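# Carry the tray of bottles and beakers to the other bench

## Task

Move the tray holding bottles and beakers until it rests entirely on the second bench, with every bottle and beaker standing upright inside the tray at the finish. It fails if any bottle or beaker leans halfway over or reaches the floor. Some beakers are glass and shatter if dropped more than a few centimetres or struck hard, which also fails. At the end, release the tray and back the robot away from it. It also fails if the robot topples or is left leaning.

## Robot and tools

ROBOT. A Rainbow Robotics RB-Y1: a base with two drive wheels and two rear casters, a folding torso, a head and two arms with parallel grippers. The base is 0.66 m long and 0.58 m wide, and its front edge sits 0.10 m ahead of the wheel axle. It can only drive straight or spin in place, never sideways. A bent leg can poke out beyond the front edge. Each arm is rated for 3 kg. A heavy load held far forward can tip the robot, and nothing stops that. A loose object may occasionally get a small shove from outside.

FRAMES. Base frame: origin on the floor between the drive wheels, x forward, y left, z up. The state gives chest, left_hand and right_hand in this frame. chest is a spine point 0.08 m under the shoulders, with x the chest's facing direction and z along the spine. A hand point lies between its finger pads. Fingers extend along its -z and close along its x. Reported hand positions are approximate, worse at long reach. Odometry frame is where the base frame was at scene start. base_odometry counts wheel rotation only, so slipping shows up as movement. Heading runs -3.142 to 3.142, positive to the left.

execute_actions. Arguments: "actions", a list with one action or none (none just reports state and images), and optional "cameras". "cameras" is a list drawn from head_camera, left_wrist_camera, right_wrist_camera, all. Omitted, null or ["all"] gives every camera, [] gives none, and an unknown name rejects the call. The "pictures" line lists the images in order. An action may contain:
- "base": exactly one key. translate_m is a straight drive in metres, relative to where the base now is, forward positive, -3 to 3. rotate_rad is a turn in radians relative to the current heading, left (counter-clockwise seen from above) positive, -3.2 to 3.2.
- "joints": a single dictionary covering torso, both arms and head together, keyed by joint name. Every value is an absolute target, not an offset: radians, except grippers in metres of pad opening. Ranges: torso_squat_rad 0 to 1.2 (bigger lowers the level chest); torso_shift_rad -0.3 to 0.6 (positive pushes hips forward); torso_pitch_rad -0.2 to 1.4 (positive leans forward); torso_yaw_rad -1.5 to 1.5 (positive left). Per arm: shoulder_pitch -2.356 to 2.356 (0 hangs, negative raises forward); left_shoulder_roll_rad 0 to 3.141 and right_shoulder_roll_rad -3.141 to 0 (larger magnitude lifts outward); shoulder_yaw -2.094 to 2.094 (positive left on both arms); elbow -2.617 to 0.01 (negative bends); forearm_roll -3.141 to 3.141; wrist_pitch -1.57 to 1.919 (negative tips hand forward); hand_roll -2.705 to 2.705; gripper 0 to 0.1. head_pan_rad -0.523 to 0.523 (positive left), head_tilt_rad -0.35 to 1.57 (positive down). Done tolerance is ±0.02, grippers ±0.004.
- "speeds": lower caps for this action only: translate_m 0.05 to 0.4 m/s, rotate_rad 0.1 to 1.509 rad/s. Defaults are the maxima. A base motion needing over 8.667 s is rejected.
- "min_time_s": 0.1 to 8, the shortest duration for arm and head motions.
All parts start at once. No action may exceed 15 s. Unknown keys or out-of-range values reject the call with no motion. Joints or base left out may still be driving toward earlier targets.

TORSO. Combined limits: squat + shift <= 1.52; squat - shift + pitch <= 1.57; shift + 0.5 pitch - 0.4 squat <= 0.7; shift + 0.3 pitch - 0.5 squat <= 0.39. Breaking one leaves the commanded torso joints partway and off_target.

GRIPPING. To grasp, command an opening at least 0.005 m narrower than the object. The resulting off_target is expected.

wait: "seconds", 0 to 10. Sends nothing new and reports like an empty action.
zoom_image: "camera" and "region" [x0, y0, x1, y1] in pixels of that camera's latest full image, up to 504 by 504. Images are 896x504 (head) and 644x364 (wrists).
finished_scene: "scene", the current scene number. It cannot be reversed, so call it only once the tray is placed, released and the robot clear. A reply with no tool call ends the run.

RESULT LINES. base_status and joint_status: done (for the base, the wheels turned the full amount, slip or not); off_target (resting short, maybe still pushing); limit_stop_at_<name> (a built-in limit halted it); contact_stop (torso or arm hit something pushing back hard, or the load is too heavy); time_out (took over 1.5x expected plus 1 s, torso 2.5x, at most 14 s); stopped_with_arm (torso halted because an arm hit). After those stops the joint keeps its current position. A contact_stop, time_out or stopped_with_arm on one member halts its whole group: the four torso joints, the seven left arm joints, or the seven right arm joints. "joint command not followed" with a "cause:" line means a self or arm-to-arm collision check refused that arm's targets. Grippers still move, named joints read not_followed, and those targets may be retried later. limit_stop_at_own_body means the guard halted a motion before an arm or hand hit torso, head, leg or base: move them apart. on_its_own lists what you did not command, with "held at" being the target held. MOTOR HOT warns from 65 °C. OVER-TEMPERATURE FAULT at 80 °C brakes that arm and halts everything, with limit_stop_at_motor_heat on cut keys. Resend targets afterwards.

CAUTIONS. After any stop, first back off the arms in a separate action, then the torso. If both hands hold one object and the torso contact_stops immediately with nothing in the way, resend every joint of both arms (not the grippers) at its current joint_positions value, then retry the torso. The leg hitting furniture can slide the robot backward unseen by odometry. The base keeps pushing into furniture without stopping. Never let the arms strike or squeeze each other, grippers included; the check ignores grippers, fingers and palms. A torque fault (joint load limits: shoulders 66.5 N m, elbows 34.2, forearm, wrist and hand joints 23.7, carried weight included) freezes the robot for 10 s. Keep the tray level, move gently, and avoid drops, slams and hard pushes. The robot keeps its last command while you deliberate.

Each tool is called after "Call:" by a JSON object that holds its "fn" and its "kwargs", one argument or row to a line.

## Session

Call:
{"fn": "execute_actions", "kwargs": {
  "actions": [],
  "cameras": ["head_camera"]
}}

Scene clock: 0.00 s.
base_odometry: x=+0.000 y=+0.000 heading=+0.000 (m, m, rad; odometry frame)
base_status: not commanded
joint_positions: torso_squat_rad=+0.350 torso_shift_rad=+0.000 torso_pitch_rad=-0.001 torso_yaw_rad=-0.001 left_shoulder_pitch_rad=-0.010 left_shoulder_roll_rad=+0.017 left_shoulder_yaw_rad=-0.035 left_elbow_rad=-0.126 left_forearm_roll_rad=+0.048 left_wrist_pitch_rad=+0.022 left_hand_roll_rad=-0.003 left_gripper_m=+0.101 right_shoulder_pitch_rad=+0.019 right_shoulder_roll_rad=-0.043 right_shoulder_yaw_rad=+0.017 right_elbow_rad=-0.142 right_forearm_roll_rad=+0.010 right_wrist_pitch_rad=+0.004 right_hand_roll_rad=-0.027 right_gripper_m=+0.099 head_pan_rad=+0.001 head_tilt_rad=+0.401
joint_status: not commanded
chest: x=-0.2282 y=-0.0010 z=+1.2474 quat_wxyz=(+1.000, +0.001, +0.000, +0.000) (m; base frame)
left_hand: x=-0.1640 y=+0.2305 z=+0.5653 quat_wxyz=(+0.998, +0.006, -0.057, +0.003) (m; base frame)
right_hand: x=-0.1732 y=-0.2516 z=+0.5644 quat_wxyz=(+0.998, -0.019, -0.060, -0.002) (m; base frame)
pictures: head_camera
Images, in order (width x height): head_camera 896x504.

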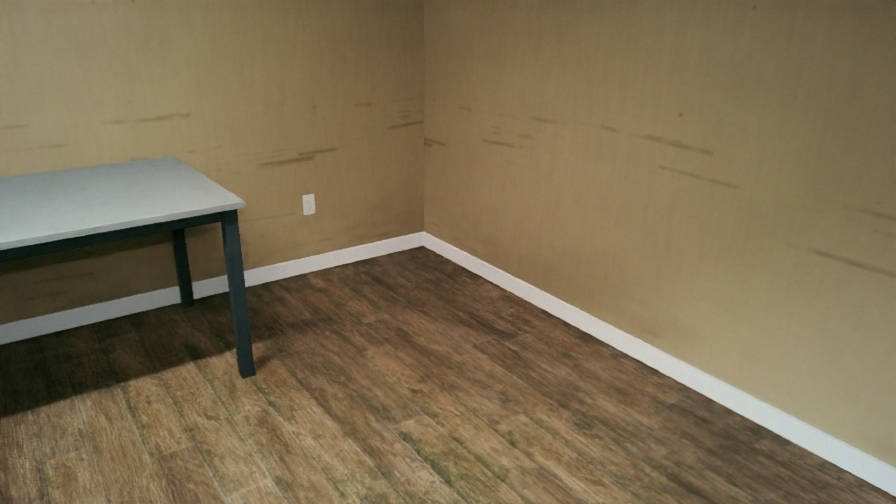

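Call:
{"fn": "execute_actions", "kwargs": {
  "actions": [
    {"base":{"rotate_rad":0.65}}
  ],
  "cameras": ["head_camera"]
}}

Call:
{"fn": "execute_actions", "kwargs": {
  "actions": [
    {"base":{"rotate_rad":3.14}}
  ],
  "cameras": ["head_camera"]
}}

Scene clock: 2.77 s.
base_odometry: x=+0.000 y=+0.000 heading=+0.649 (m, m, rad; odometry frame)
base_status: done
joint_positions: torso_squat_rad=+0.350 torso_shift_rad=+0.000 torso_pitch_rad=-0.001 torso_yaw_rad=-0.001 left_shoulder_pitch_rad=-0.010 left_shoulder_roll_rad=+0.017 left_shoulder_yaw_rad=-0.035 left_elbow_rad=-0.126 left_forearm_roll_rad=+0.048 left_wrist_pitch_rad=+0.022 left_hand_roll_rad=-0.003 left_gripper_m=+0.101 right_shoulder_pitch_rad=+0.019 right_shoulder_roll_rad=-0.043 right_shoulder_yaw_rad=+0.017 right_elbow_rad=-0.142 right_forearm_roll_rad=+0.010 right_wrist_pitch_rad=+0.004 right_hand_roll_rad=-0.027 right_gripper_m=+0.099 head_pan_rad=+0.001 head_tilt_rad=+0.401
joint_status: not commanded
chest: x=-0.2282 y=-0.0011 z=+1.2474 quat_wxyz=(+1.000, +0.001, +0.000, +0.000) (m; base frame)
left_hand: x=-0.1640 y=+0.2305 z=+0.5653 quat_wxyz=(+0.998, +0.007, -0.057, +0.003) (m; base frame)
right_hand: x=-0.1732 y=-0.2517 z=+0.5644 quat_wxyz=(+0.998, -0.019, -0.060, -0.002) (m; base frame)
pictures: head_camera
Images, in order (width x height): head_camera 896x504.

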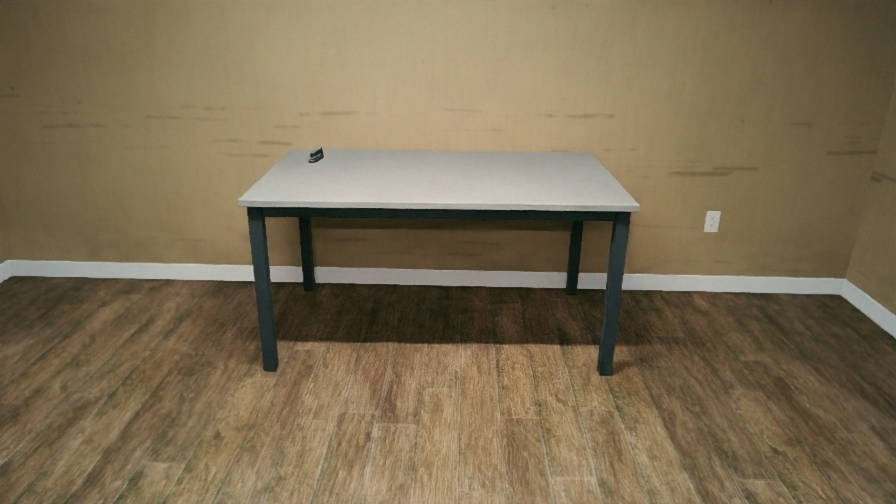

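Scene clock: 8.23 s.
base_odometry: x=+0.000 y=+0.000 heading=-2.494 (m, m, rad; odometry frame)
base_status: done
joint_positions: torso_squat_rad=+0.350 torso_shift_rad=+0.000 torso_pitch_rad=-0.001 torso_yaw_rad=-0.001 left_shoulder_pitch_rad=-0.010 left_shoulder_roll_rad=+0.017 left_shoulder_yaw_rad=-0.035 left_elbow_rad=-0.126 left_forearm_roll_rad=+0.048 left_wrist_pitch_rad=+0.022 left_hand_roll_rad=-0.003 left_gripper_m=+0.101 right_shoulder_pitch_rad=+0.019 right_shoulder_roll_rad=-0.043 right_shoulder_yaw_rad=+0.017 right_elbow_rad=-0.142 right_forearm_roll_rad=+0.010 right_wrist_pitch_rad=+0.004 right_hand_roll_rad=-0.027 right_gripper_m=+0.099 head_pan_rad=+0.001 head_tilt_rad=+0.401
joint_status: not commanded
chest: x=-0.2283 y=-0.0010 z=+1.2474 quat_wxyz=(+1.000, +0.001, -0.001, +0.000) (m; base frame)
left_hand: x=-0.1640 y=+0.2305 z=+0.5653 quat_wxyz=(+0.998, +0.006, -0.057, +0.003) (m; base frame)
right_hand: x=-0.1733 y=-0.2517 z=+0.5644 quat_wxyz=(+0.998, -0.020, -0.060, -0.002) (m; base frame)
pictures: head_camera
Images, in order (width x height): head_camera 896x504.

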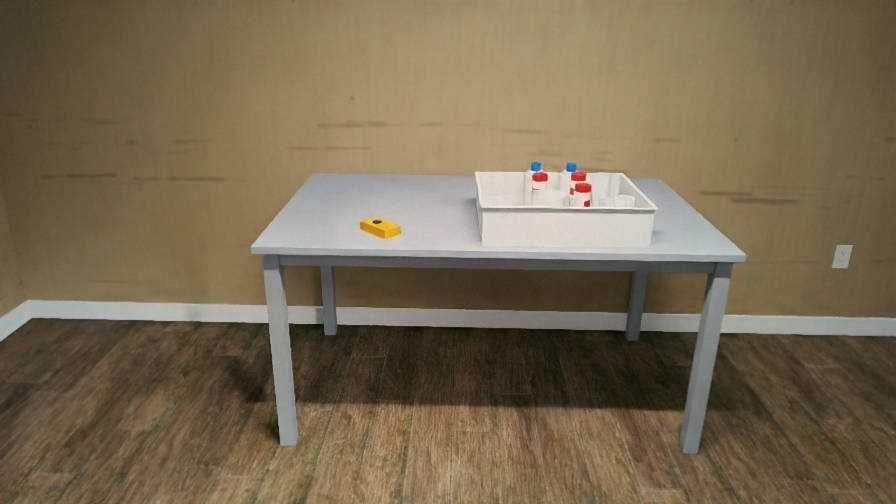

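Call:
{"fn": "execute_actions", "kwargs": {
  "actions": [
    {"base":{"rotate_rad":-0.32},"joints":{"left_shoulder_pitch_rad":-1.3,"right_shoulder_pitch_rad":-1.3,"left_elbow_rad":-0.6,"right_elbow_rad":-0.6,"left_wrist_pitch_rad":1.3,"right_wrist_pitch_rad":1.3,"left_shoulder_roll_rad":0.5,"right_shoulder_roll_rad":-0.5,"left_shoulder_yaw_rad":0,"right_shoulder_yaw_rad":0,"left_forearm_roll_rad":0.48,"right_forearm_roll_rad":-0.48,"left_hand_roll_rad":1.5,"right_hand_roll_rad":-1.5,"torso_pitch_rad":0.27,"torso_shift_rad":0.1,"torso_squat_rad":0.1,"left_gripper_m":0.06,"right_gripper_m":0.06}}
  ],
  "cameras": []
}}

Call:
{"fn": "execute_actions", "kwargs": {
  "actions": [
    {"base":{"translate_m":1.05}}
  ],
  "cameras": []
}}

Call:
{"fn": "execute_actions", "kwargs": {
  "actions": [
    {"base":{"rotate_rad":0.29}}
  ],
  "cameras": ["head_camera"]
}}

Scene clock: 10.80 s.
base_odometry: x=+0.000 y=+0.000 heading=-2.813 (m, m, rad; odometry frame)
base_status: done
joint_positions: torso_squat_rad=+0.100 torso_shift_rad=+0.100 torso_pitch_rad=+0.270 torso_yaw_rad=-0.001 left_shoulder_pitch_rad=-1.301 left_shoulder_roll_rad=+0.500 left_shoulder_yaw_rad=+0.000 left_elbow_rad=-0.600 left_forearm_roll_rad=+0.480 left_wrist_pitch_rad=+1.300 left_hand_roll_rad=+1.500 left_gripper_m=+0.060 right_shoulder_pitch_rad=-1.300 right_shoulder_roll_rad=-0.500 right_shoulder_yaw_rad=+0.000 right_elbow_rad=-0.600 right_forearm_roll_rad=-0.480 right_wrist_pitch_rad=+1.300 right_hand_roll_rad=-1.500 right_gripper_m=+0.060 head_pan_rad=+0.001 head_tilt_rad=+0.401
joint_status: all done
chest: x=-0.0760 y=-0.0010 z=+1.2718 quat_wxyz=(+0.991, +0.001, +0.134, +0.000) (m; base frame)
left_hand: x=+0.5382 y=+0.2720 z=+1.0302 quat_wxyz=(+0.716, -0.144, -0.109, +0.674) (m; base frame)
right_hand: x=+0.5377 y=-0.2746 z=+1.0294 quat_wxyz=(+0.716, +0.145, -0.108, -0.675) (m; base frame)
pictures: none
No camera images: the call's "cameras" was empty. Leave "cameras" out to get every camera's image.

Scene clock: 14.80 s.
base_odometry: x=-0.994 y=-0.340 heading=-2.812 (m, m, rad; odometry frame)
base_status: done
joint_positions: torso_squat_rad=+0.100 torso_shift_rad=+0.100 torso_pitch_rad=+0.270 torso_yaw_rad=-0.001 left_shoulder_pitch_rad=-1.300 left_shoulder_roll_rad=+0.500 left_shoulder_yaw_rad=+0.000 left_elbow_rad=-0.600 left_forearm_roll_rad=+0.480 left_wrist_pitch_rad=+1.300 left_hand_roll_rad=+1.500 left_gripper_m=+0.060 right_shoulder_pitch_rad=-1.300 right_shoulder_roll_rad=-0.500 right_shoulder_yaw_rad=+0.000 right_elbow_rad=-0.600 right_forearm_roll_rad=-0.480 right_wrist_pitch_rad=+1.300 right_hand_roll_rad=-1.500 right_gripper_m=+0.060 head_pan_rad=+0.001 head_tilt_rad=+0.401
joint_status: not commanded
chest: x=-0.0760 y=-0.0010 z=+1.2717 quat_wxyz=(+0.991, +0.001, +0.135, +0.000) (m; base frame)
left_hand: x=+0.5381 y=+0.2721 z=+1.0299 quat_wxyz=(+0.716, -0.144, -0.108, +0.674) (m; base frame)
right_hand: x=+0.5377 y=-0.2746 z=+1.0292 quat_wxyz=(+0.716, +0.145, -0.108, -0.675) (m; base frame)
pictures: none
No camera images: the call's "cameras" was empty. Leave "cameras" out to get every camera's image.

Scene clock: 16.67 s.
base_odometry: x=-0.994 y=-0.340 heading=-2.522 (m, m, rad; odometry frame)
base_status: done
joint_positions: torso_squat_rad=+0.100 torso_shift_rad=+0.100 torso_pitch_rad=+0.270 torso_yaw_rad=-0.001 left_shoulder_pitch_rad=-1.300 left_shoulder_roll_rad=+0.500 left_shoulder_yaw_rad=+0.000 left_elbow_rad=-0.600 left_forearm_roll_rad=+0.480 left_wrist_pitch_rad=+1.300 left_hand_roll_rad=+1.500 left_gripper_m=+0.060 right_shoulder_pitch_rad=-1.300 right_shoulder_roll_rad=-0.500 right_shoulder_yaw_rad=+0.000 right_elbow_rad=-0.600 right_forearm_roll_rad=-0.480 right_wrist_pitch_rad=+1.300 right_hand_roll_rad=-1.500 right_gripper_m=+0.060 head_pan_rad=+0.001 head_tilt_rad=+0.401
joint_status: not commanded
chest: x=-0.0760 y=-0.0010 z=+1.2717 quat_wxyz=(+0.991, +0.001, +0.135, +0.000) (m; base frame)
left_hand: x=+0.5381 y=+0.2721 z=+1.0299 quat_wxyz=(+0.716, -0.144, -0.108, +0.674) (m; base frame)
right_hand: x=+0.5376 y=-0.2746 z=+1.0292 quat_wxyz=(+0.716, +0.145, -0.108, -0.675) (m; base frame)
pictures: head_camera
Images, in order (width x height): head_camera 896x504.

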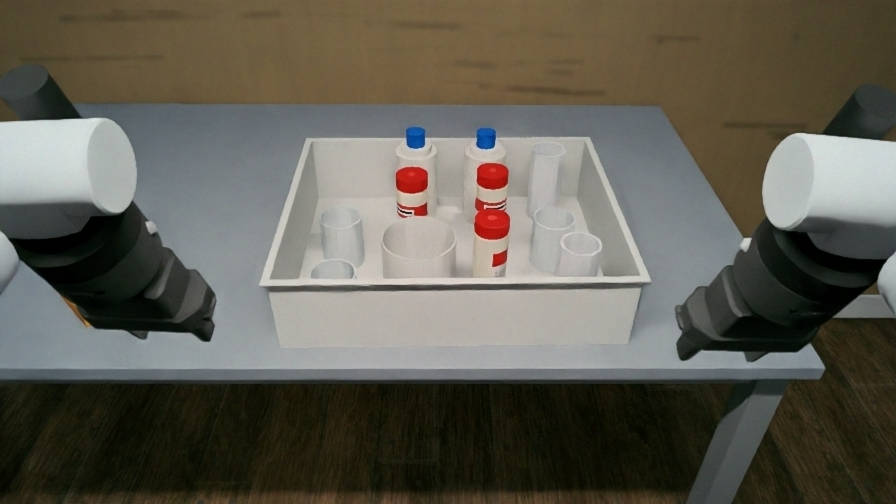

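Call:
{"fn": "execute_actions", "kwargs": {
  "actions": [
    {"base":{"rotate_rad":-0.015}}
  ],
  "cameras": []
}}

Call:
{"fn": "execute_actions", "kwargs": {
  "actions": [
    {"base":{"translate_m":0.4},"joints":{"head_tilt_rad":0.75,"torso_squat_rad":0.3}}
  ]
}}

Scene clock: 17.63 s.
base_odometry: x=-0.994 y=-0.340 heading=-2.538 (m, m, rad; odometry frame)
base_status: done
joint_positions: torso_squat_rad=+0.100 torso_shift_rad=+0.100 torso_pitch_rad=+0.270 torso_yaw_rad=-0.001 left_shoulder_pitch_rad=-1.300 left_shoulder_roll_rad=+0.500 left_shoulder_yaw_rad=+0.000 left_elbow_rad=-0.600 left_forearm_roll_rad=+0.480 left_wrist_pitch_rad=+1.300 left_hand_roll_rad=+1.500 left_gripper_m=+0.060 right_shoulder_pitch_rad=-1.300 right_shoulder_roll_rad=-0.500 right_shoulder_yaw_rad=+0.000 right_elbow_rad=-0.600 right_forearm_roll_rad=-0.480 right_wrist_pitch_rad=+1.300 right_hand_roll_rad=-1.500 right_gripper_m=+0.060 head_pan_rad=+0.001 head_tilt_rad=+0.401
joint_status: not commanded
chest: x=-0.0760 y=-0.0010 z=+1.2717 quat_wxyz=(+0.991, +0.001, +0.135, +0.000) (m; base frame)
left_hand: x=+0.5381 y=+0.2721 z=+1.0299 quat_wxyz=(+0.716, -0.144, -0.108, +0.674) (m; base frame)
right_hand: x=+0.5376 y=-0.2746 z=+1.0292 quat_wxyz=(+0.716, +0.145, -0.108, -0.675) (m; base frame)
pictures: none
No camera images: the call's "cameras" was empty. Leave "cameras" out to get every camera's image.

Scene clock: 20.10 s.
base_odometry: x=-1.323 y=-0.567 heading=-2.537 (m, m, rad; odometry frame)
base_status: done
joint_positions: torso_squat_rad=+0.300 torso_shift_rad=+0.100 torso_pitch_rad=+0.270 torso_yaw_rad=-0.001 left_shoulder_pitch_rad=-1.300 left_shoulder_roll_rad=+0.500 left_shoulder_yaw_rad=+0.000 left_elbow_rad=-0.600 left_forearm_roll_rad=+0.480 left_wrist_pitch_rad=+1.300 left_hand_roll_rad=+1.500 left_gripper_m=+0.060 right_shoulder_pitch_rad=-1.300 right_shoulder_roll_rad=-0.500 right_shoulder_yaw_rad=+0.000 right_elbow_rad=-0.600 right_forearm_roll_rad=-0.480 right_wrist_pitch_rad=+1.300 right_hand_roll_rad=-1.500 right_gripper_m=+0.060 head_pan_rad=+0.001 head_tilt_rad=+0.750
joint_status: all done
chest: x=-0.0787 y=-0.0010 z=+1.2441 quat_wxyz=(+0.991, +0.001, +0.135, +0.000) (m; base frame)
left_hand: x=+0.5353 y=+0.2721 z=+1.0023 quat_wxyz=(+0.716, -0.144, -0.108, +0.674) (m; base frame)
right_hand: x=+0.5349 y=-0.2746 z=+1.0015 quat_wxyz=(+0.716, +0.145, -0.108, -0.675) (m; base frame)
pictures: head_camera, left_wrist_camera, right_wrist_camera
Images, in order (width x height): head_camera 896x504, left_wrist_camera 644x364, right_wrist_camera 644x364.

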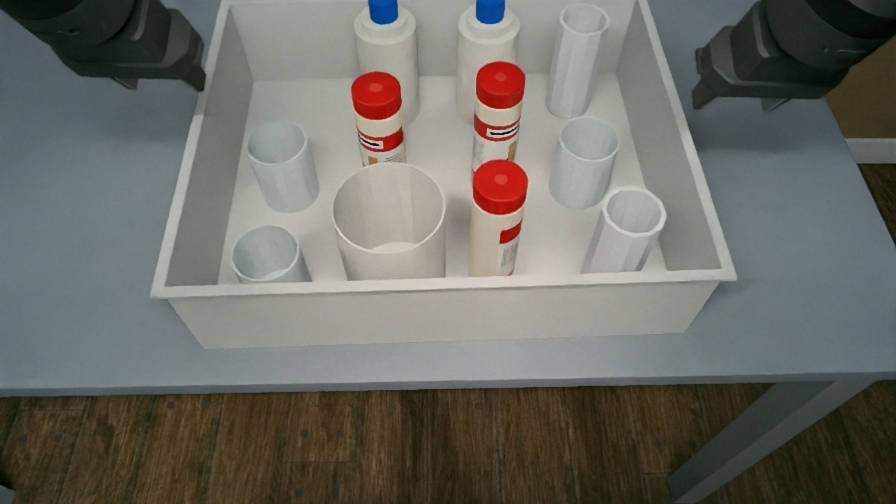

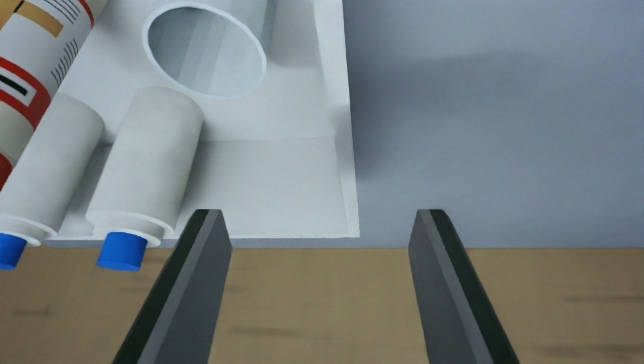

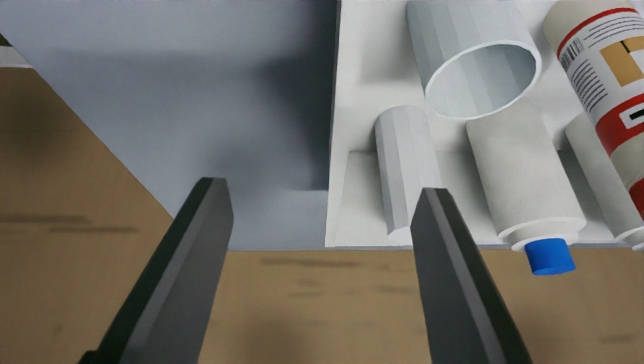

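Call:
{"fn": "execute_actions", "kwargs": {
  "actions": [
    {"base":{"rotate_rad":0.03},"joints":{"left_forearm_roll_rad":0.52,"right_forearm_roll_rad":-0.5}}
  ],
  "cameras": []
}}

Call:
{"fn": "execute_actions", "kwargs": {
  "actions": [
    {"base":{"translate_m":0.05},"joints":{"torso_squat_rad":0.56}}
  ]
}}

Scene clock: 21.40 s.
base_odometry: x=-1.323 y=-0.567 heading=-2.509 (m, m, rad; odometry frame)
base_status: done
joint_positions: torso_squat_rad=+0.300 torso_shift_rad=+0.100 torso_pitch_rad=+0.270 torso_yaw_rad=-0.001 left_shoulder_pitch_rad=-1.300 left_shoulder_roll_rad=+0.500 left_shoulder_yaw_rad=+0.000 left_elbow_rad=-0.600 left_forearm_roll_rad=+0.520 left_wrist_pitch_rad=+1.300 left_hand_roll_rad=+1.500 left_gripper_m=+0.060 right_shoulder_pitch_rad=-1.300 right_shoulder_roll_rad=-0.500 right_shoulder_yaw_rad=+0.000 right_elbow_rad=-0.600 right_forearm_roll_rad=-0.500 right_wrist_pitch_rad=+1.300 right_hand_roll_rad=-1.500 right_gripper_m=+0.060 head_pan_rad=+0.001 head_tilt_rad=+0.750
joint_status: all done
chest: x=-0.0788 y=-0.0010 z=+1.2441 quat_wxyz=(+0.991, +0.001, +0.135, +0.000) (m; base frame)
left_hand: x=+0.5353 y=+0.2633 z=+1.0030 quat_wxyz=(+0.714, -0.159, -0.095, +0.675) (m; base frame)
right_hand: x=+0.5349 y=-0.2701 z=+1.0019 quat_wxyz=(+0.715, +0.152, -0.101, -0.675) (m; base frame)
pictures: none
No camera images: the call's "cameras" was empty. Leave "cameras" out to get every camera's image.

Scene clock: 23.07 s.
base_odometry: x=-1.363 y=-0.597 heading=-2.509 (m, m, rad; odometry frame)
base_status: done
joint_positions: torso_squat_rad=+0.560 torso_shift_rad=+0.100 torso_pitch_rad=+0.270 torso_yaw_rad=-0.001 left_shoulder_pitch_rad=-1.300 left_shoulder_roll_rad=+0.500 left_shoulder_yaw_rad=+0.000 left_elbow_rad=-0.600 left_forearm_roll_rad=+0.520 left_wrist_pitch_rad=+1.300 left_hand_roll_rad=+1.500 left_gripper_m=+0.060 right_shoulder_pitch_rad=-1.300 right_shoulder_roll_rad=-0.500 right_shoulder_yaw_rad=+0.000 right_elbow_rad=-0.600 right_forearm_roll_rad=-0.500 right_wrist_pitch_rad=+1.300 right_hand_roll_rad=-1.500 right_gripper_m=+0.060 head_pan_rad=+0.001 head_tilt_rad=+0.750
joint_status: all done
chest: x=-0.0863 y=-0.0010 z=+1.1689 quat_wxyz=(+0.991, +0.001, +0.135, +0.000) (m; base frame)
left_hand: x=+0.5277 y=+0.2633 z=+0.9278 quat_wxyz=(+0.714, -0.159, -0.095, +0.675) (m; base frame)
right_hand: x=+0.5273 y=-0.2701 z=+0.9267 quat_wxyz=(+0.715, +0.152, -0.101, -0.675) (m; base frame)
pictures: head_camera, left_wrist_camera, right_wrist_camera
Images, in order (width x height): head_camera 896x504, left_wrist_camera 644x364, right_wrist_camera 644x364.

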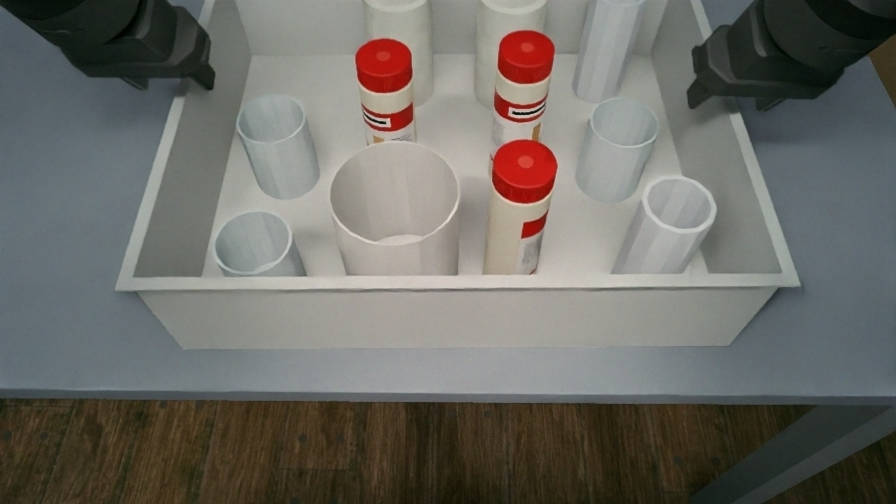

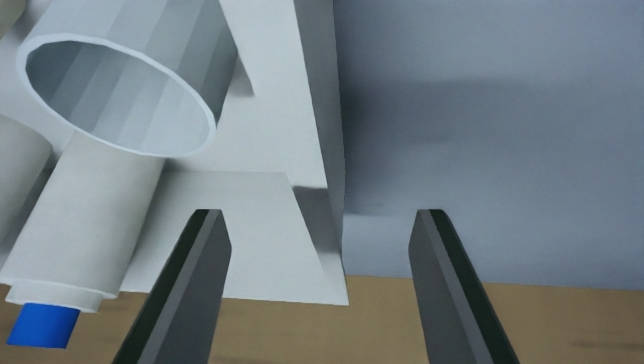

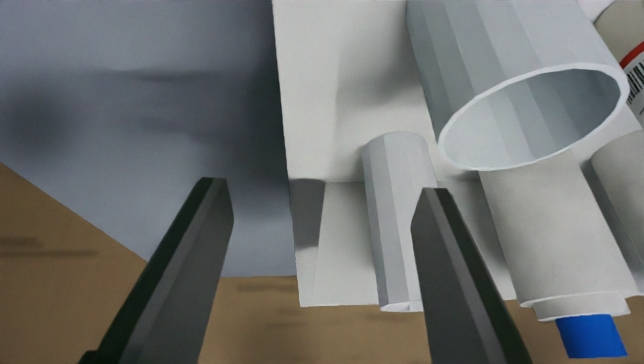

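Call:
{"fn": "execute_actions", "kwargs": {
  "actions": [
    {"joints":{"left_forearm_roll_rad":0.57,"right_forearm_roll_rad":-0.44,"head_tilt_rad":0.55}}
  ],
  "cameras": []
}}

Call:
{"fn": "execute_actions", "kwargs": {
  "actions": [
    {"joints":{"torso_squat_rad":0.68}}
  ]
}}

Scene clock: 24.07 s.
base_odometry: x=-1.363 y=-0.597 heading=-2.509 (m, m, rad; odometry frame)
base_status: not commanded
joint_positions: torso_squat_rad=+0.560 torso_shift_rad=+0.100 torso_pitch_rad=+0.270 torso_yaw_rad=-0.001 left_shoulder_pitch_rad=-1.300 left_shoulder_roll_rad=+0.500 left_shoulder_yaw_rad=+0.000 left_elbow_rad=-0.600 left_forearm_roll_rad=+0.570 left_wrist_pitch_rad=+1.300 left_hand_roll_rad=+1.500 left_gripper_m=+0.060 right_shoulder_pitch_rad=-1.300 right_shoulder_roll_rad=-0.500 right_shoulder_yaw_rad=+0.000 right_elbow_rad=-0.600 right_forearm_roll_rad=-0.440 right_wrist_pitch_rad=+1.300 right_hand_roll_rad=-1.500 right_gripper_m=+0.060 head_pan_rad=+0.001 head_tilt_rad=+0.550
joint_status: all done
chest: x=-0.0863 y=-0.0010 z=+1.1689 quat_wxyz=(+0.991, +0.001, +0.135, +0.000) (m; base frame)
left_hand: x=+0.5276 y=+0.2523 z=+0.9293 quat_wxyz=(+0.712, -0.177, -0.078, +0.675) (m; base frame)
right_hand: x=+0.5273 y=-0.2834 z=+0.9259 quat_wxyz=(+0.717, +0.131, -0.121, -0.674) (m; base frame)
pictures: none
No camera images: the call's "cameras" was empty. Leave "cameras" out to get every camera's image.

Scene clock: 25.23 s.
base_odometry: x=-1.363 y=-0.597 heading=-2.509 (m, m, rad; odometry frame)
base_status: not commanded
joint_positions: torso_squat_rad=+0.680 torso_shift_rad=+0.100 torso_pitch_rad=+0.270 torso_yaw_rad=-0.001 left_shoulder_pitch_rad=-1.300 left_shoulder_roll_rad=+0.500 left_shoulder_yaw_rad=+0.000 left_elbow_rad=-0.600 left_forearm_roll_rad=+0.570 left_wrist_pitch_rad=+1.300 left_hand_roll_rad=+1.500 left_gripper_m=+0.060 right_shoulder_pitch_rad=-1.300 right_shoulder_roll_rad=-0.500 right_shoulder_yaw_rad=+0.000 right_elbow_rad=-0.600 right_forearm_roll_rad=-0.440 right_wrist_pitch_rad=+1.300 right_hand_roll_rad=-1.500 right_gripper_m=+0.060 head_pan_rad=+0.001 head_tilt_rad=+0.550
joint_status: all done
chest: x=-0.0912 y=-0.0009 z=+1.1203 quat_wxyz=(+0.991, +0.001, +0.134, +0.000) (m; base frame)
left_hand: x=+0.5228 y=+0.2523 z=+0.8808 quat_wxyz=(+0.712, -0.177, -0.078, +0.675) (m; base frame)
right_hand: x=+0.5224 y=-0.2833 z=+0.8774 quat_wxyz=(+0.717, +0.131, -0.121, -0.674) (m; base frame)
pictures: head_camera, left_wrist_camera, right_wrist_camera
Images, in order (width x height): head_camera 896x504, left_wrist_camera 644x364, right_wrist_camera 644x364.

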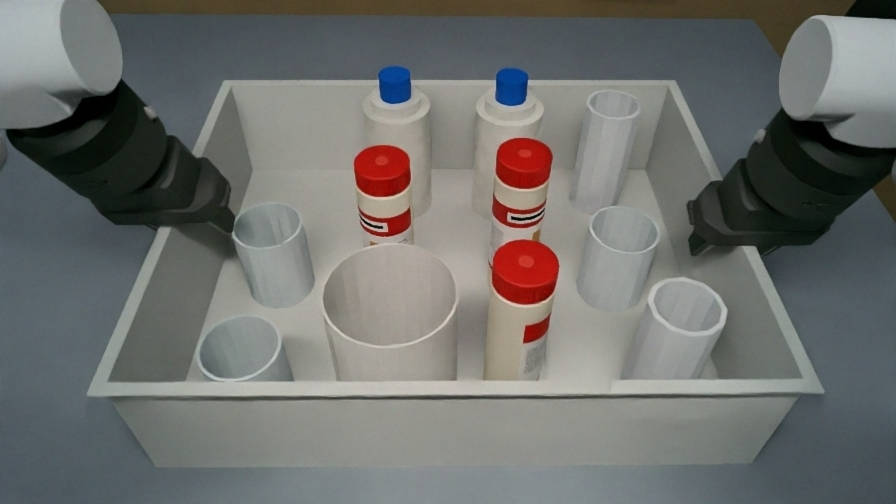

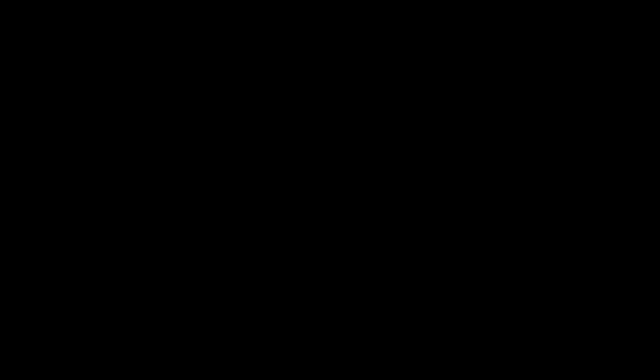

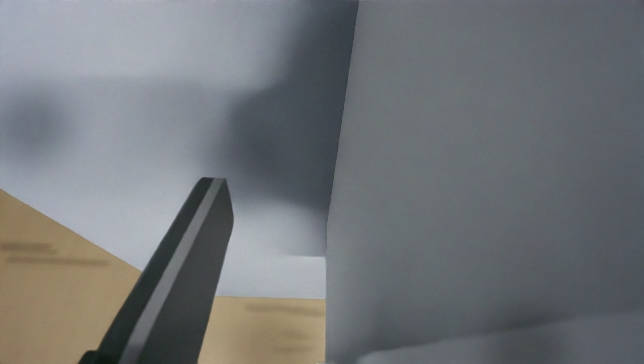

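Call:
{"fn": "execute_actions", "kwargs": {
  "actions": [
    {"joints":{"left_forearm_roll_rad":0.54,"right_forearm_roll_rad":-0.47,"left_gripper_m":0.04,"right_gripper_m":0.04}}
  ],
  "cameras": ["head_camera"]
}}

Call:
{"fn": "execute_actions", "kwargs": {
  "actions": [
    {"base":{"translate_m":0.055},"speeds":{"translate_m":0.05},"joints":{"torso_squat_rad":0.7}}
  ]
}}

Call:
{"fn": "execute_actions", "kwargs": {
  "actions": [
    {"joints":{"left_gripper_m":0,"right_gripper_m":0}}
  ],
  "cameras": ["head_camera"]
}}

Scene clock: 26.23 s.
base_odometry: x=-1.363 y=-0.597 heading=-2.509 (m, m, rad; odometry frame)
base_status: not commanded
joint_positions: torso_squat_rad=+0.680 torso_shift_rad=+0.100 torso_pitch_rad=+0.270 torso_yaw_rad=-0.001 left_shoulder_pitch_rad=-1.300 left_shoulder_roll_rad=+0.500 left_shoulder_yaw_rad=+0.000 left_elbow_rad=-0.600 left_forearm_roll_rad=+0.540 left_wrist_pitch_rad=+1.300 left_hand_roll_rad=+1.500 left_gripper_m=+0.040 right_shoulder_pitch_rad=-1.300 right_shoulder_roll_rad=-0.500 right_shoulder_yaw_rad=+0.000 right_elbow_rad=-0.600 right_forearm_roll_rad=-0.470 right_wrist_pitch_rad=+1.300 right_hand_roll_rad=-1.500 right_gripper_m=+0.040 head_pan_rad=+0.001 head_tilt_rad=+0.550
joint_status: all done
chest: x=-0.0912 y=-0.0009 z=+1.1203 quat_wxyz=(+0.991, +0.001, +0.135, +0.000) (m; base frame)
left_hand: x=+0.5229 y=+0.2589 z=+0.8800 quat_wxyz=(+0.713, -0.166, -0.088, +0.675) (m; base frame)
right_hand: x=+0.5224 y=-0.2767 z=+0.8776 quat_wxyz=(+0.716, +0.142, -0.111, -0.675) (m; base frame)
pictures: head_camera
Images, in order (width x height): head_camera 896x504.

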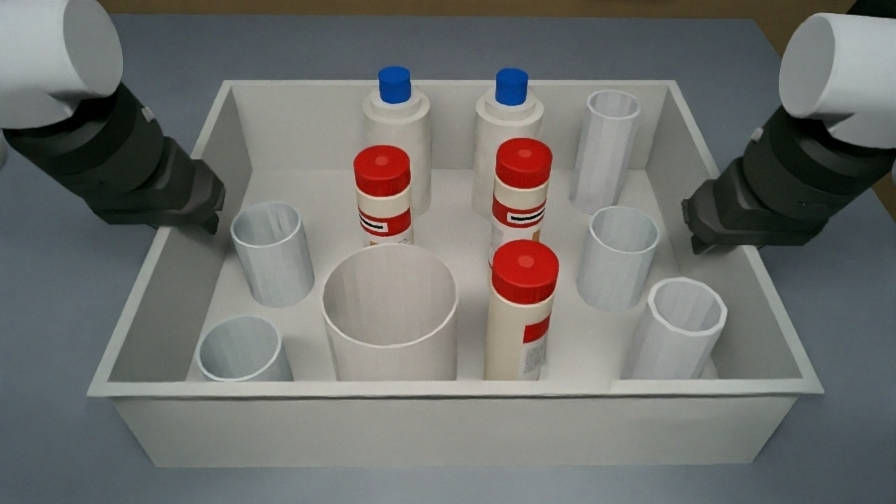

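Scene clock: 27.97 s.
base_odometry: x=-1.408 y=-0.629 heading=-2.509 (m, m, rad; odometry frame)
base_status: done
joint_positions: torso_squat_rad=+0.700 torso_shift_rad=+0.099 torso_pitch_rad=+0.268 torso_yaw_rad=-0.001 left_shoulder_pitch_rad=-1.300 left_shoulder_roll_rad=+0.500 left_shoulder_yaw_rad=+0.000 left_elbow_rad=-0.600 left_forearm_roll_rad=+0.540 left_wrist_pitch_rad=+1.300 left_hand_roll_rad=+1.500 left_gripper_m=+0.040 right_shoulder_pitch_rad=-1.305 right_shoulder_roll_rad=-0.503 right_shoulder_yaw_rad=-0.001 right_elbow_rad=-0.603 right_forearm_roll_rad=-0.470 right_wrist_pitch_rad=+1.300 right_hand_roll_rad=-1.500 right_gripper_m=+0.040 head_pan_rad=+0.001 head_tilt_rad=+0.550
joint_status: all done
chest: x=-0.0930 y=-0.0007 z=+1.1116 quat_wxyz=(+0.991, +0.001, +0.134, +0.000) (m; base frame)
left_hand: x=+0.5215 y=+0.2589 z=+0.8722 quat_wxyz=(+0.713, -0.167, -0.088, +0.675) (m; base frame)
right_hand: x=+0.5235 y=-0.2767 z=+0.8745 quat_wxyz=(+0.715, +0.145, -0.115, -0.674) (m; base frame)
pictures: head_camera, left_wrist_camera, right_wrist_camera
Images, in order (width x height): head_camera 896x504, left_wrist_camera 644x364, right_wrist_camera 644x364.

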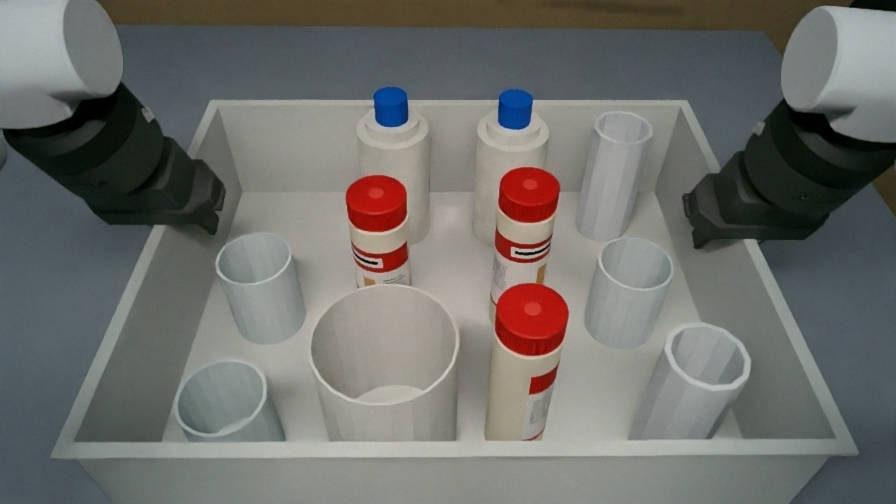

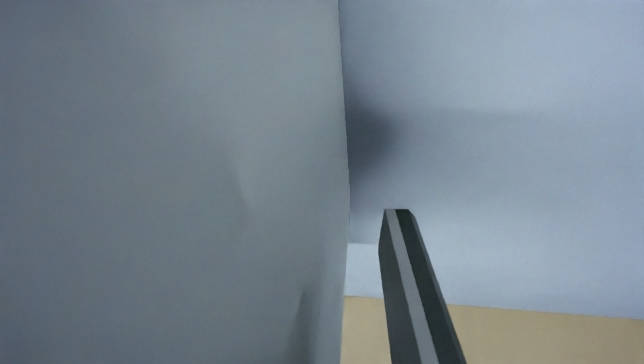

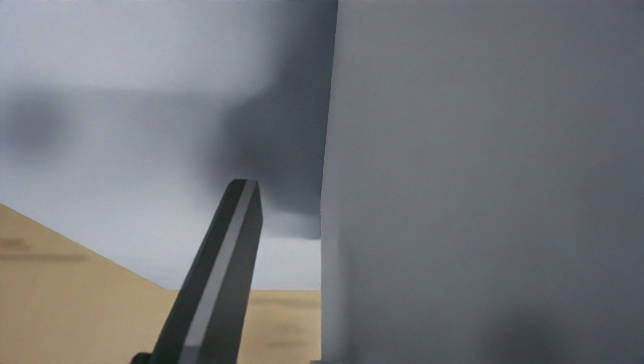

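Scene clock: 28.87 s.
base_odometry: x=-1.408 y=-0.629 heading=-2.509 (m, m, rad; odometry frame)
base_status: not commanded
joint_positions: torso_squat_rad=+0.700 torso_shift_rad=+0.099 torso_pitch_rad=+0.268 torso_yaw_rad=-0.001 left_shoulder_pitch_rad=-1.301 left_shoulder_roll_rad=+0.497 left_shoulder_yaw_rad=+0.000 left_elbow_rad=-0.601 left_forearm_roll_rad=+0.541 left_wrist_pitch_rad=+1.300 left_hand_roll_rad=+1.500 left_gripper_m=+0.013 right_shoulder_pitch_rad=-1.307 right_shoulder_roll_rad=-0.498 right_shoulder_yaw_rad=-0.001 right_elbow_rad=-0.604 right_forearm_roll_rad=-0.472 right_wrist_pitch_rad=+1.300 right_hand_roll_rad=-1.500 right_gripper_m=+0.010 head_pan_rad=+0.001 head_tilt_rad=+0.550
joint_status: left_gripper_m off_target (ended at +0.013, target +0.000); right_gripper_m off_target (ended at +0.010, target +0.000)
chest: x=-0.0931 y=-0.0006 z=+1.1116 quat_wxyz=(+0.991, +0.000, +0.134, +0.000) (m; base frame)
left_hand: x=+0.5216 y=+0.2569 z=+0.8723 quat_wxyz=(+0.714, -0.168, -0.088, +0.674) (m; base frame)
right_hand: x=+0.5238 y=-0.2727 z=+0.8747 quat_wxyz=(+0.717, +0.147, -0.114, -0.672) (m; base frame)
pictures: head_camera
Images, in order (width x height): head_camera 896x504.

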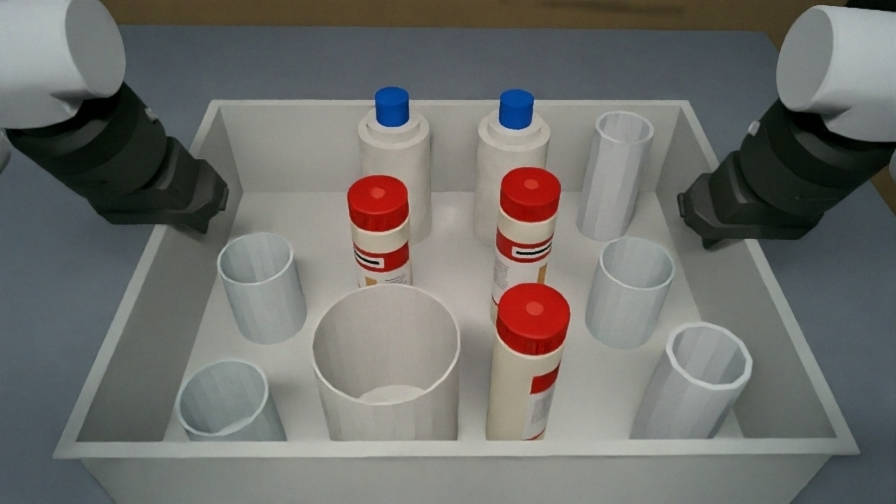

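Call:
{"fn": "execute_actions", "kwargs": {
  "actions": [
    {"joints":{"torso_squat_rad":0.63}}
  ],
  "cameras": ["head_camera"]
}}

Scene clock: 30.00 s.
base_odometry: x=-1.408 y=-0.629 heading=-2.509 (m, m, rad; odometry frame)
base_status: not commanded
joint_positions: torso_squat_rad=+0.630 torso_shift_rad=+0.100 torso_pitch_rad=+0.271 torso_yaw_rad=-0.001 left_shoulder_pitch_rad=-1.300 left_shoulder_roll_rad=+0.496 left_shoulder_yaw_rad=+0.000 left_elbow_rad=-0.600 left_forearm_roll_rad=+0.541 left_wrist_pitch_rad=+1.300 left_hand_roll_rad=+1.500 left_gripper_m=+0.013 right_shoulder_pitch_rad=-1.300 right_shoulder_roll_rad=-0.495 right_shoulder_yaw_rad=+0.000 right_elbow_rad=-0.600 right_forearm_roll_rad=-0.471 right_wrist_pitch_rad=+1.300 right_hand_roll_rad=-1.500 right_gripper_m=+0.010 head_pan_rad=+0.001 head_tilt_rad=+0.550
joint_status: all done
chest: x=-0.0883 y=-0.0009 z=+1.1414 quat_wxyz=(+0.991, +0.001, +0.135, +0.000) (m; base frame)
left_hand: x=+0.5247 y=+0.2561 z=+0.8985 quat_wxyz=(+0.714, -0.166, -0.085, +0.675) (m; base frame)
right_hand: x=+0.5244 y=-0.2735 z=+0.8964 quat_wxyz=(+0.717, +0.142, -0.108, -0.674) (m; base frame)
pictures: head_camera
Images, in order (width x height): head_camera 896x504.

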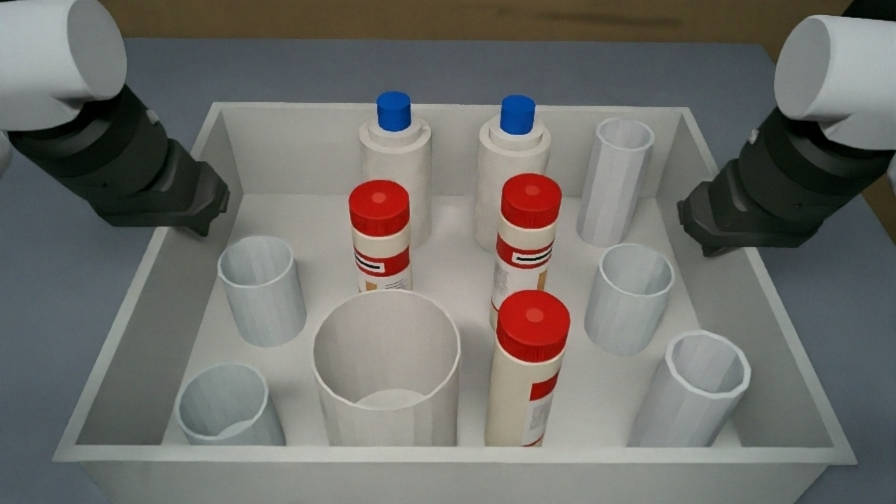

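Call:
{"fn": "execute_actions", "kwargs": {
  "actions": [
    {"joints":{"torso_squat_rad":0.4}}
  ],
  "cameras": ["head_camera"]
}}

Call:
{"fn": "execute_actions", "kwargs": {
  "actions": [
    {"base":{"translate_m":-1.3},"speeds":{"translate_m":0.25},"joints":{"head_tilt_rad":0.3}}
  ],
  "cameras": ["head_camera"]
}}

Call:
{"fn": "execute_actions", "kwargs": {
  "actions": [
    {"base":{"rotate_rad":2.858},"speeds":{"rotate_rad":0.5},"joints":{"torso_squat_rad":0.15}}
  ],
  "cameras": ["head_camera"]
}}

Call:
{"fn": "execute_actions", "kwargs": {
  "actions": [
    {"base":{"translate_m":1.1},"speeds":{"translate_m":0.25}}
  ],
  "cameras": []
}}

Call:
{"fn": "execute_actions", "kwargs": {
  "actions": [
    {"base":{"rotate_rad":0.29},"speeds":{"rotate_rad":0.3}}
  ],
  "cameras": ["head_camera"]
}}

Scene clock: 32.03 s.
base_odometry: x=-1.408 y=-0.629 heading=-2.509 (m, m, rad; odometry frame)
base_status: not commanded
joint_positions: torso_squat_rad=+0.400 torso_shift_rad=+0.101 torso_pitch_rad=+0.271 torso_yaw_rad=-0.001 left_shoulder_pitch_rad=-1.299 left_shoulder_roll_rad=+0.496 left_shoulder_yaw_rad=+0.000 left_elbow_rad=-0.600 left_forearm_roll_rad=+0.541 left_wrist_pitch_rad=+1.300 left_hand_roll_rad=+1.500 left_gripper_m=+0.013 right_shoulder_pitch_rad=-1.299 right_shoulder_roll_rad=-0.495 right_shoulder_yaw_rad=+0.000 right_elbow_rad=-0.600 right_forearm_roll_rad=-0.471 right_wrist_pitch_rad=+1.300 right_hand_roll_rad=-1.500 right_gripper_m=+0.010 head_pan_rad=+0.001 head_tilt_rad=+0.550
joint_status: all done
chest: x=-0.0803 y=-0.0010 z=+1.2201 quat_wxyz=(+0.991, +0.001, +0.135, +0.000) (m; base frame)
left_hand: x=+0.5326 y=+0.2561 z=+0.9771 quat_wxyz=(+0.714, -0.166, -0.085, +0.675) (m; base frame)
right_hand: x=+0.5322 y=-0.2735 z=+0.9748 quat_wxyz=(+0.717, +0.142, -0.108, -0.674) (m; base frame)
pictures: head_camera
Images, in order (width x height): head_camera 896x504.

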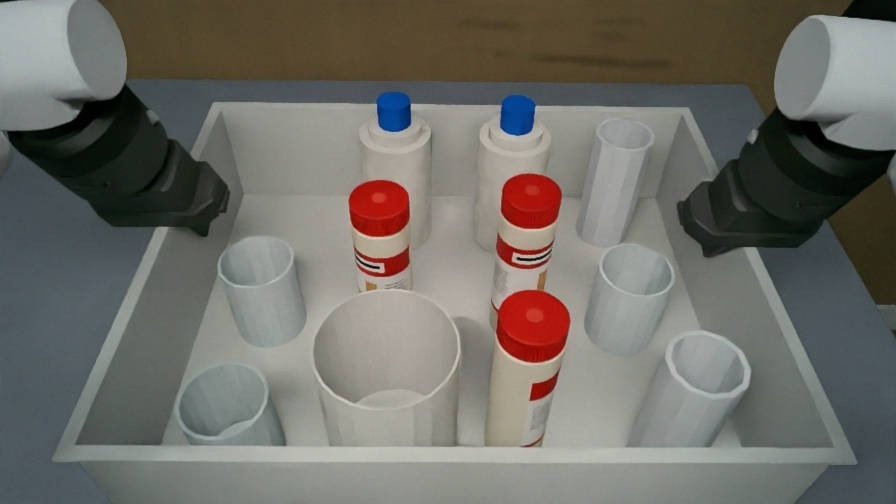

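Scene clock: 38.47 s.
base_odometry: x=-0.360 y=+0.140 heading=-2.508 (m, m, rad; odometry frame)
base_status: done
joint_positions: torso_squat_rad=+0.400 torso_shift_rad=+0.101 torso_pitch_rad=+0.271 torso_yaw_rad=-0.001 left_shoulder_pitch_rad=-1.299 left_shoulder_roll_rad=+0.496 left_shoulder_yaw_rad=+0.000 left_elbow_rad=-0.600 left_forearm_roll_rad=+0.541 left_wrist_pitch_rad=+1.300 left_hand_roll_rad=+1.500 left_gripper_m=+0.013 right_shoulder_pitch_rad=-1.299 right_shoulder_roll_rad=-0.495 right_shoulder_yaw_rad=+0.000 right_elbow_rad=-0.600 right_forearm_roll_rad=-0.471 right_wrist_pitch_rad=+1.300 right_hand_roll_rad=-1.500 right_gripper_m=+0.010 head_pan_rad=+0.001 head_tilt_rad=+0.300
joint_status: all done
chest: x=-0.0803 y=-0.0010 z=+1.2201 quat_wxyz=(+0.991, +0.001, +0.135, +0.000) (m; base frame)
left_hand: x=+0.5325 y=+0.2561 z=+0.9771 quat_wxyz=(+0.714, -0.166, -0.085, +0.675) (m; base frame)
right_hand: x=+0.5322 y=-0.2735 z=+0.9748 quat_wxyz=(+0.717, +0.142, -0.108, -0.674) (m; base frame)
pictures: head_camera
Images, in order (width x height): head_camera 896x504.

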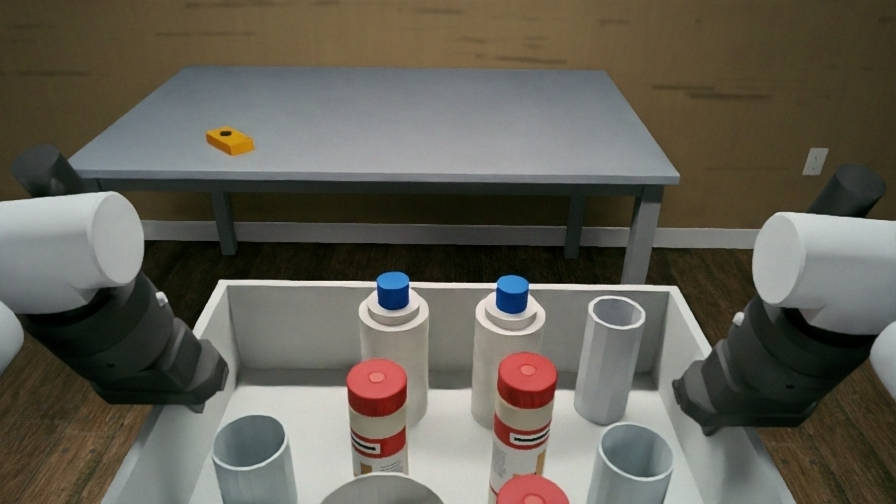

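Scene clock: 45.53 s.
base_odometry: x=-0.360 y=+0.140 heading=+0.349 (m, m, rad; odometry frame)
base_status: done
joint_positions: torso_squat_rad=+0.150 torso_shift_rad=+0.101 torso_pitch_rad=+0.272 torso_yaw_rad=-0.001 left_shoulder_pitch_rad=-1.299 left_shoulder_roll_rad=+0.495 left_shoulder_yaw_rad=+0.000 left_elbow_rad=-0.600 left_forearm_roll_rad=+0.541 left_wrist_pitch_rad=+1.300 left_hand_roll_rad=+1.500 left_gripper_m=+0.013 right_shoulder_pitch_rad=-1.299 right_shoulder_roll_rad=-0.495 right_shoulder_yaw_rad=+0.000 right_elbow_rad=-0.600 right_forearm_roll_rad=-0.471 right_wrist_pitch_rad=+1.300 right_hand_roll_rad=-1.500 right_gripper_m=+0.010 head_pan_rad=+0.001 head_tilt_rad=+0.300
joint_status: all done
chest: x=-0.0755 y=-0.0010 z=+1.2672 quat_wxyz=(+0.991, +0.001, +0.135, +0.000) (m; base frame)
left_hand: x=+0.5373 y=+0.2560 z=+1.0241 quat_wxyz=(+0.714, -0.166, -0.085, +0.675) (m; base frame)
right_hand: x=+0.5370 y=-0.2736 z=+1.0218 quat_wxyz=(+0.717, +0.141, -0.108, -0.674) (m; base frame)
pictures: head_camera
Images, in order (width x height): head_camera 896x504.

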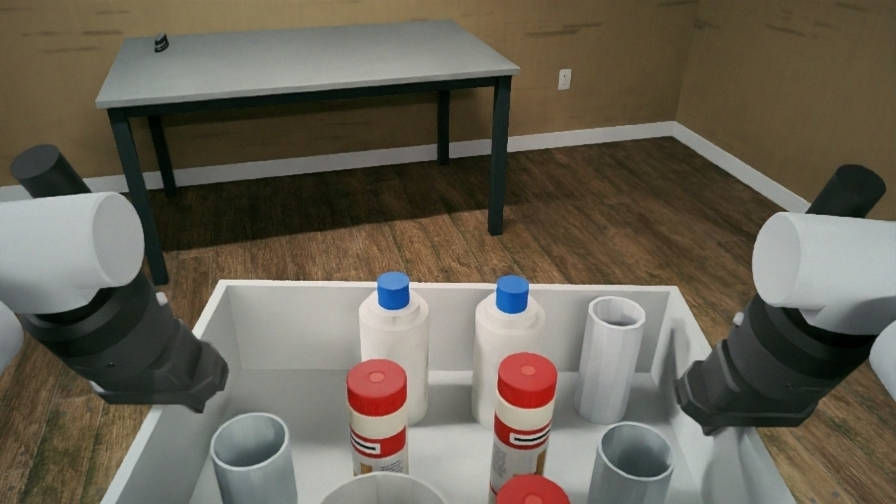

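Scene clock: 50.93 s.
base_odometry: x=+0.674 y=+0.516 heading=+0.349 (m, m, rad; odometry frame)
base_status: done
joint_positions: torso_squat_rad=+0.150 torso_shift_rad=+0.101 torso_pitch_rad=+0.271 torso_yaw_rad=-0.001 left_shoulder_pitch_rad=-1.299 left_shoulder_roll_rad=+0.495 left_shoulder_yaw_rad=+0.000 left_elbow_rad=-0.600 left_forearm_roll_rad=+0.541 left_wrist_pitch_rad=+1.300 left_hand_roll_rad=+1.500 left_gripper_m=+0.013 right_shoulder_pitch_rad=-1.299 right_shoulder_roll_rad=-0.495 right_shoulder_yaw_rad=+0.000 right_elbow_rad=-0.600 right_forearm_roll_rad=-0.471 right_wrist_pitch_rad=+1.300 right_hand_roll_rad=-1.500 right_gripper_m=+0.010 head_pan_rad=+0.001 head_tilt_rad=+0.300
joint_status: not commanded
chest: x=-0.0755 y=-0.0010 z=+1.2673 quat_wxyz=(+0.991, +0.001, +0.135, +0.000) (m; base frame)
left_hand: x=+0.5373 y=+0.2560 z=+1.0241 quat_wxyz=(+0.714, -0.166, -0.085, +0.675) (m; base frame)
right_hand: x=+0.5370 y=-0.2735 z=+1.0219 quat_wxyz=(+0.717, +0.142, -0.108, -0.674) (m; base frame)
pictures: none
No camera images: the call's "cameras" was empty. Leave "cameras" out to get every camera's image.

Scene clock: 52.83 s.
base_odometry: x=+0.674 y=+0.516 heading=+0.638 (m, m, rad; odometry frame)
base_status: done
joint_positions: torso_squat_rad=+0.150 torso_shift_rad=+0.101 torso_pitch_rad=+0.271 torso_yaw_rad=-0.001 left_shoulder_pitch_rad=-1.299 left_shoulder_roll_rad=+0.495 left_shoulder_yaw_rad=+0.000 left_elbow_rad=-0.600 left_forearm_roll_rad=+0.541 left_wrist_pitch_rad=+1.300 left_hand_roll_rad=+1.500 left_gripper_m=+0.013 right_shoulder_pitch_rad=-1.299 right_shoulder_roll_rad=-0.495 right_shoulder_yaw_rad=+0.000 right_elbow_rad=-0.600 right_forearm_roll_rad=-0.471 right_wrist_pitch_rad=+1.300 right_hand_roll_rad=-1.500 right_gripper_m=+0.010 head_pan_rad=+0.001 head_tilt_rad=+0.300
joint_status: not commanded
chest: x=-0.0755 y=-0.0010 z=+1.2673 quat_wxyz=(+0.991, +0.001, +0.135, +0.000) (m; base frame)
left_hand: x=+0.5373 y=+0.2559 z=+1.0241 quat_wxyz=(+0.714, -0.166, -0.085, +0.675) (m; base frame)
right_hand: x=+0.5370 y=-0.2736 z=+1.0219 quat_wxyz=(+0.717, +0.142, -0.108, -0.674) (m; base frame)
pictures: head_camera
Images, in order (width x height): head_camera 896x504.

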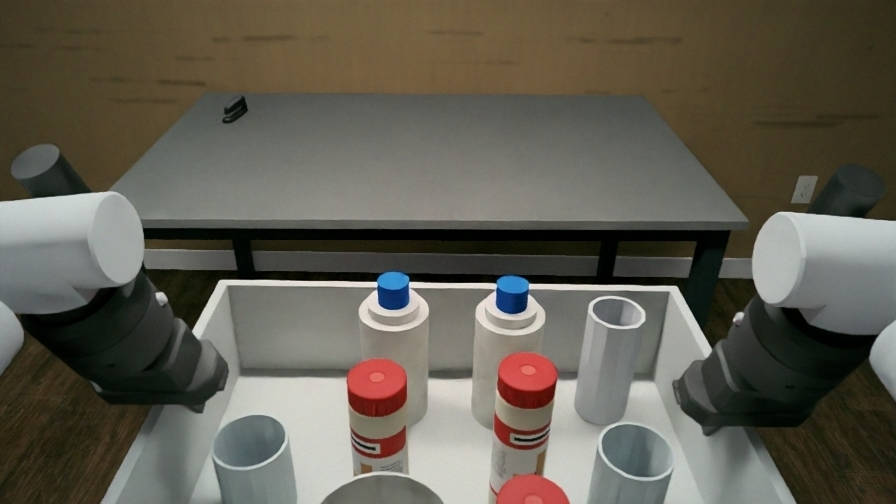

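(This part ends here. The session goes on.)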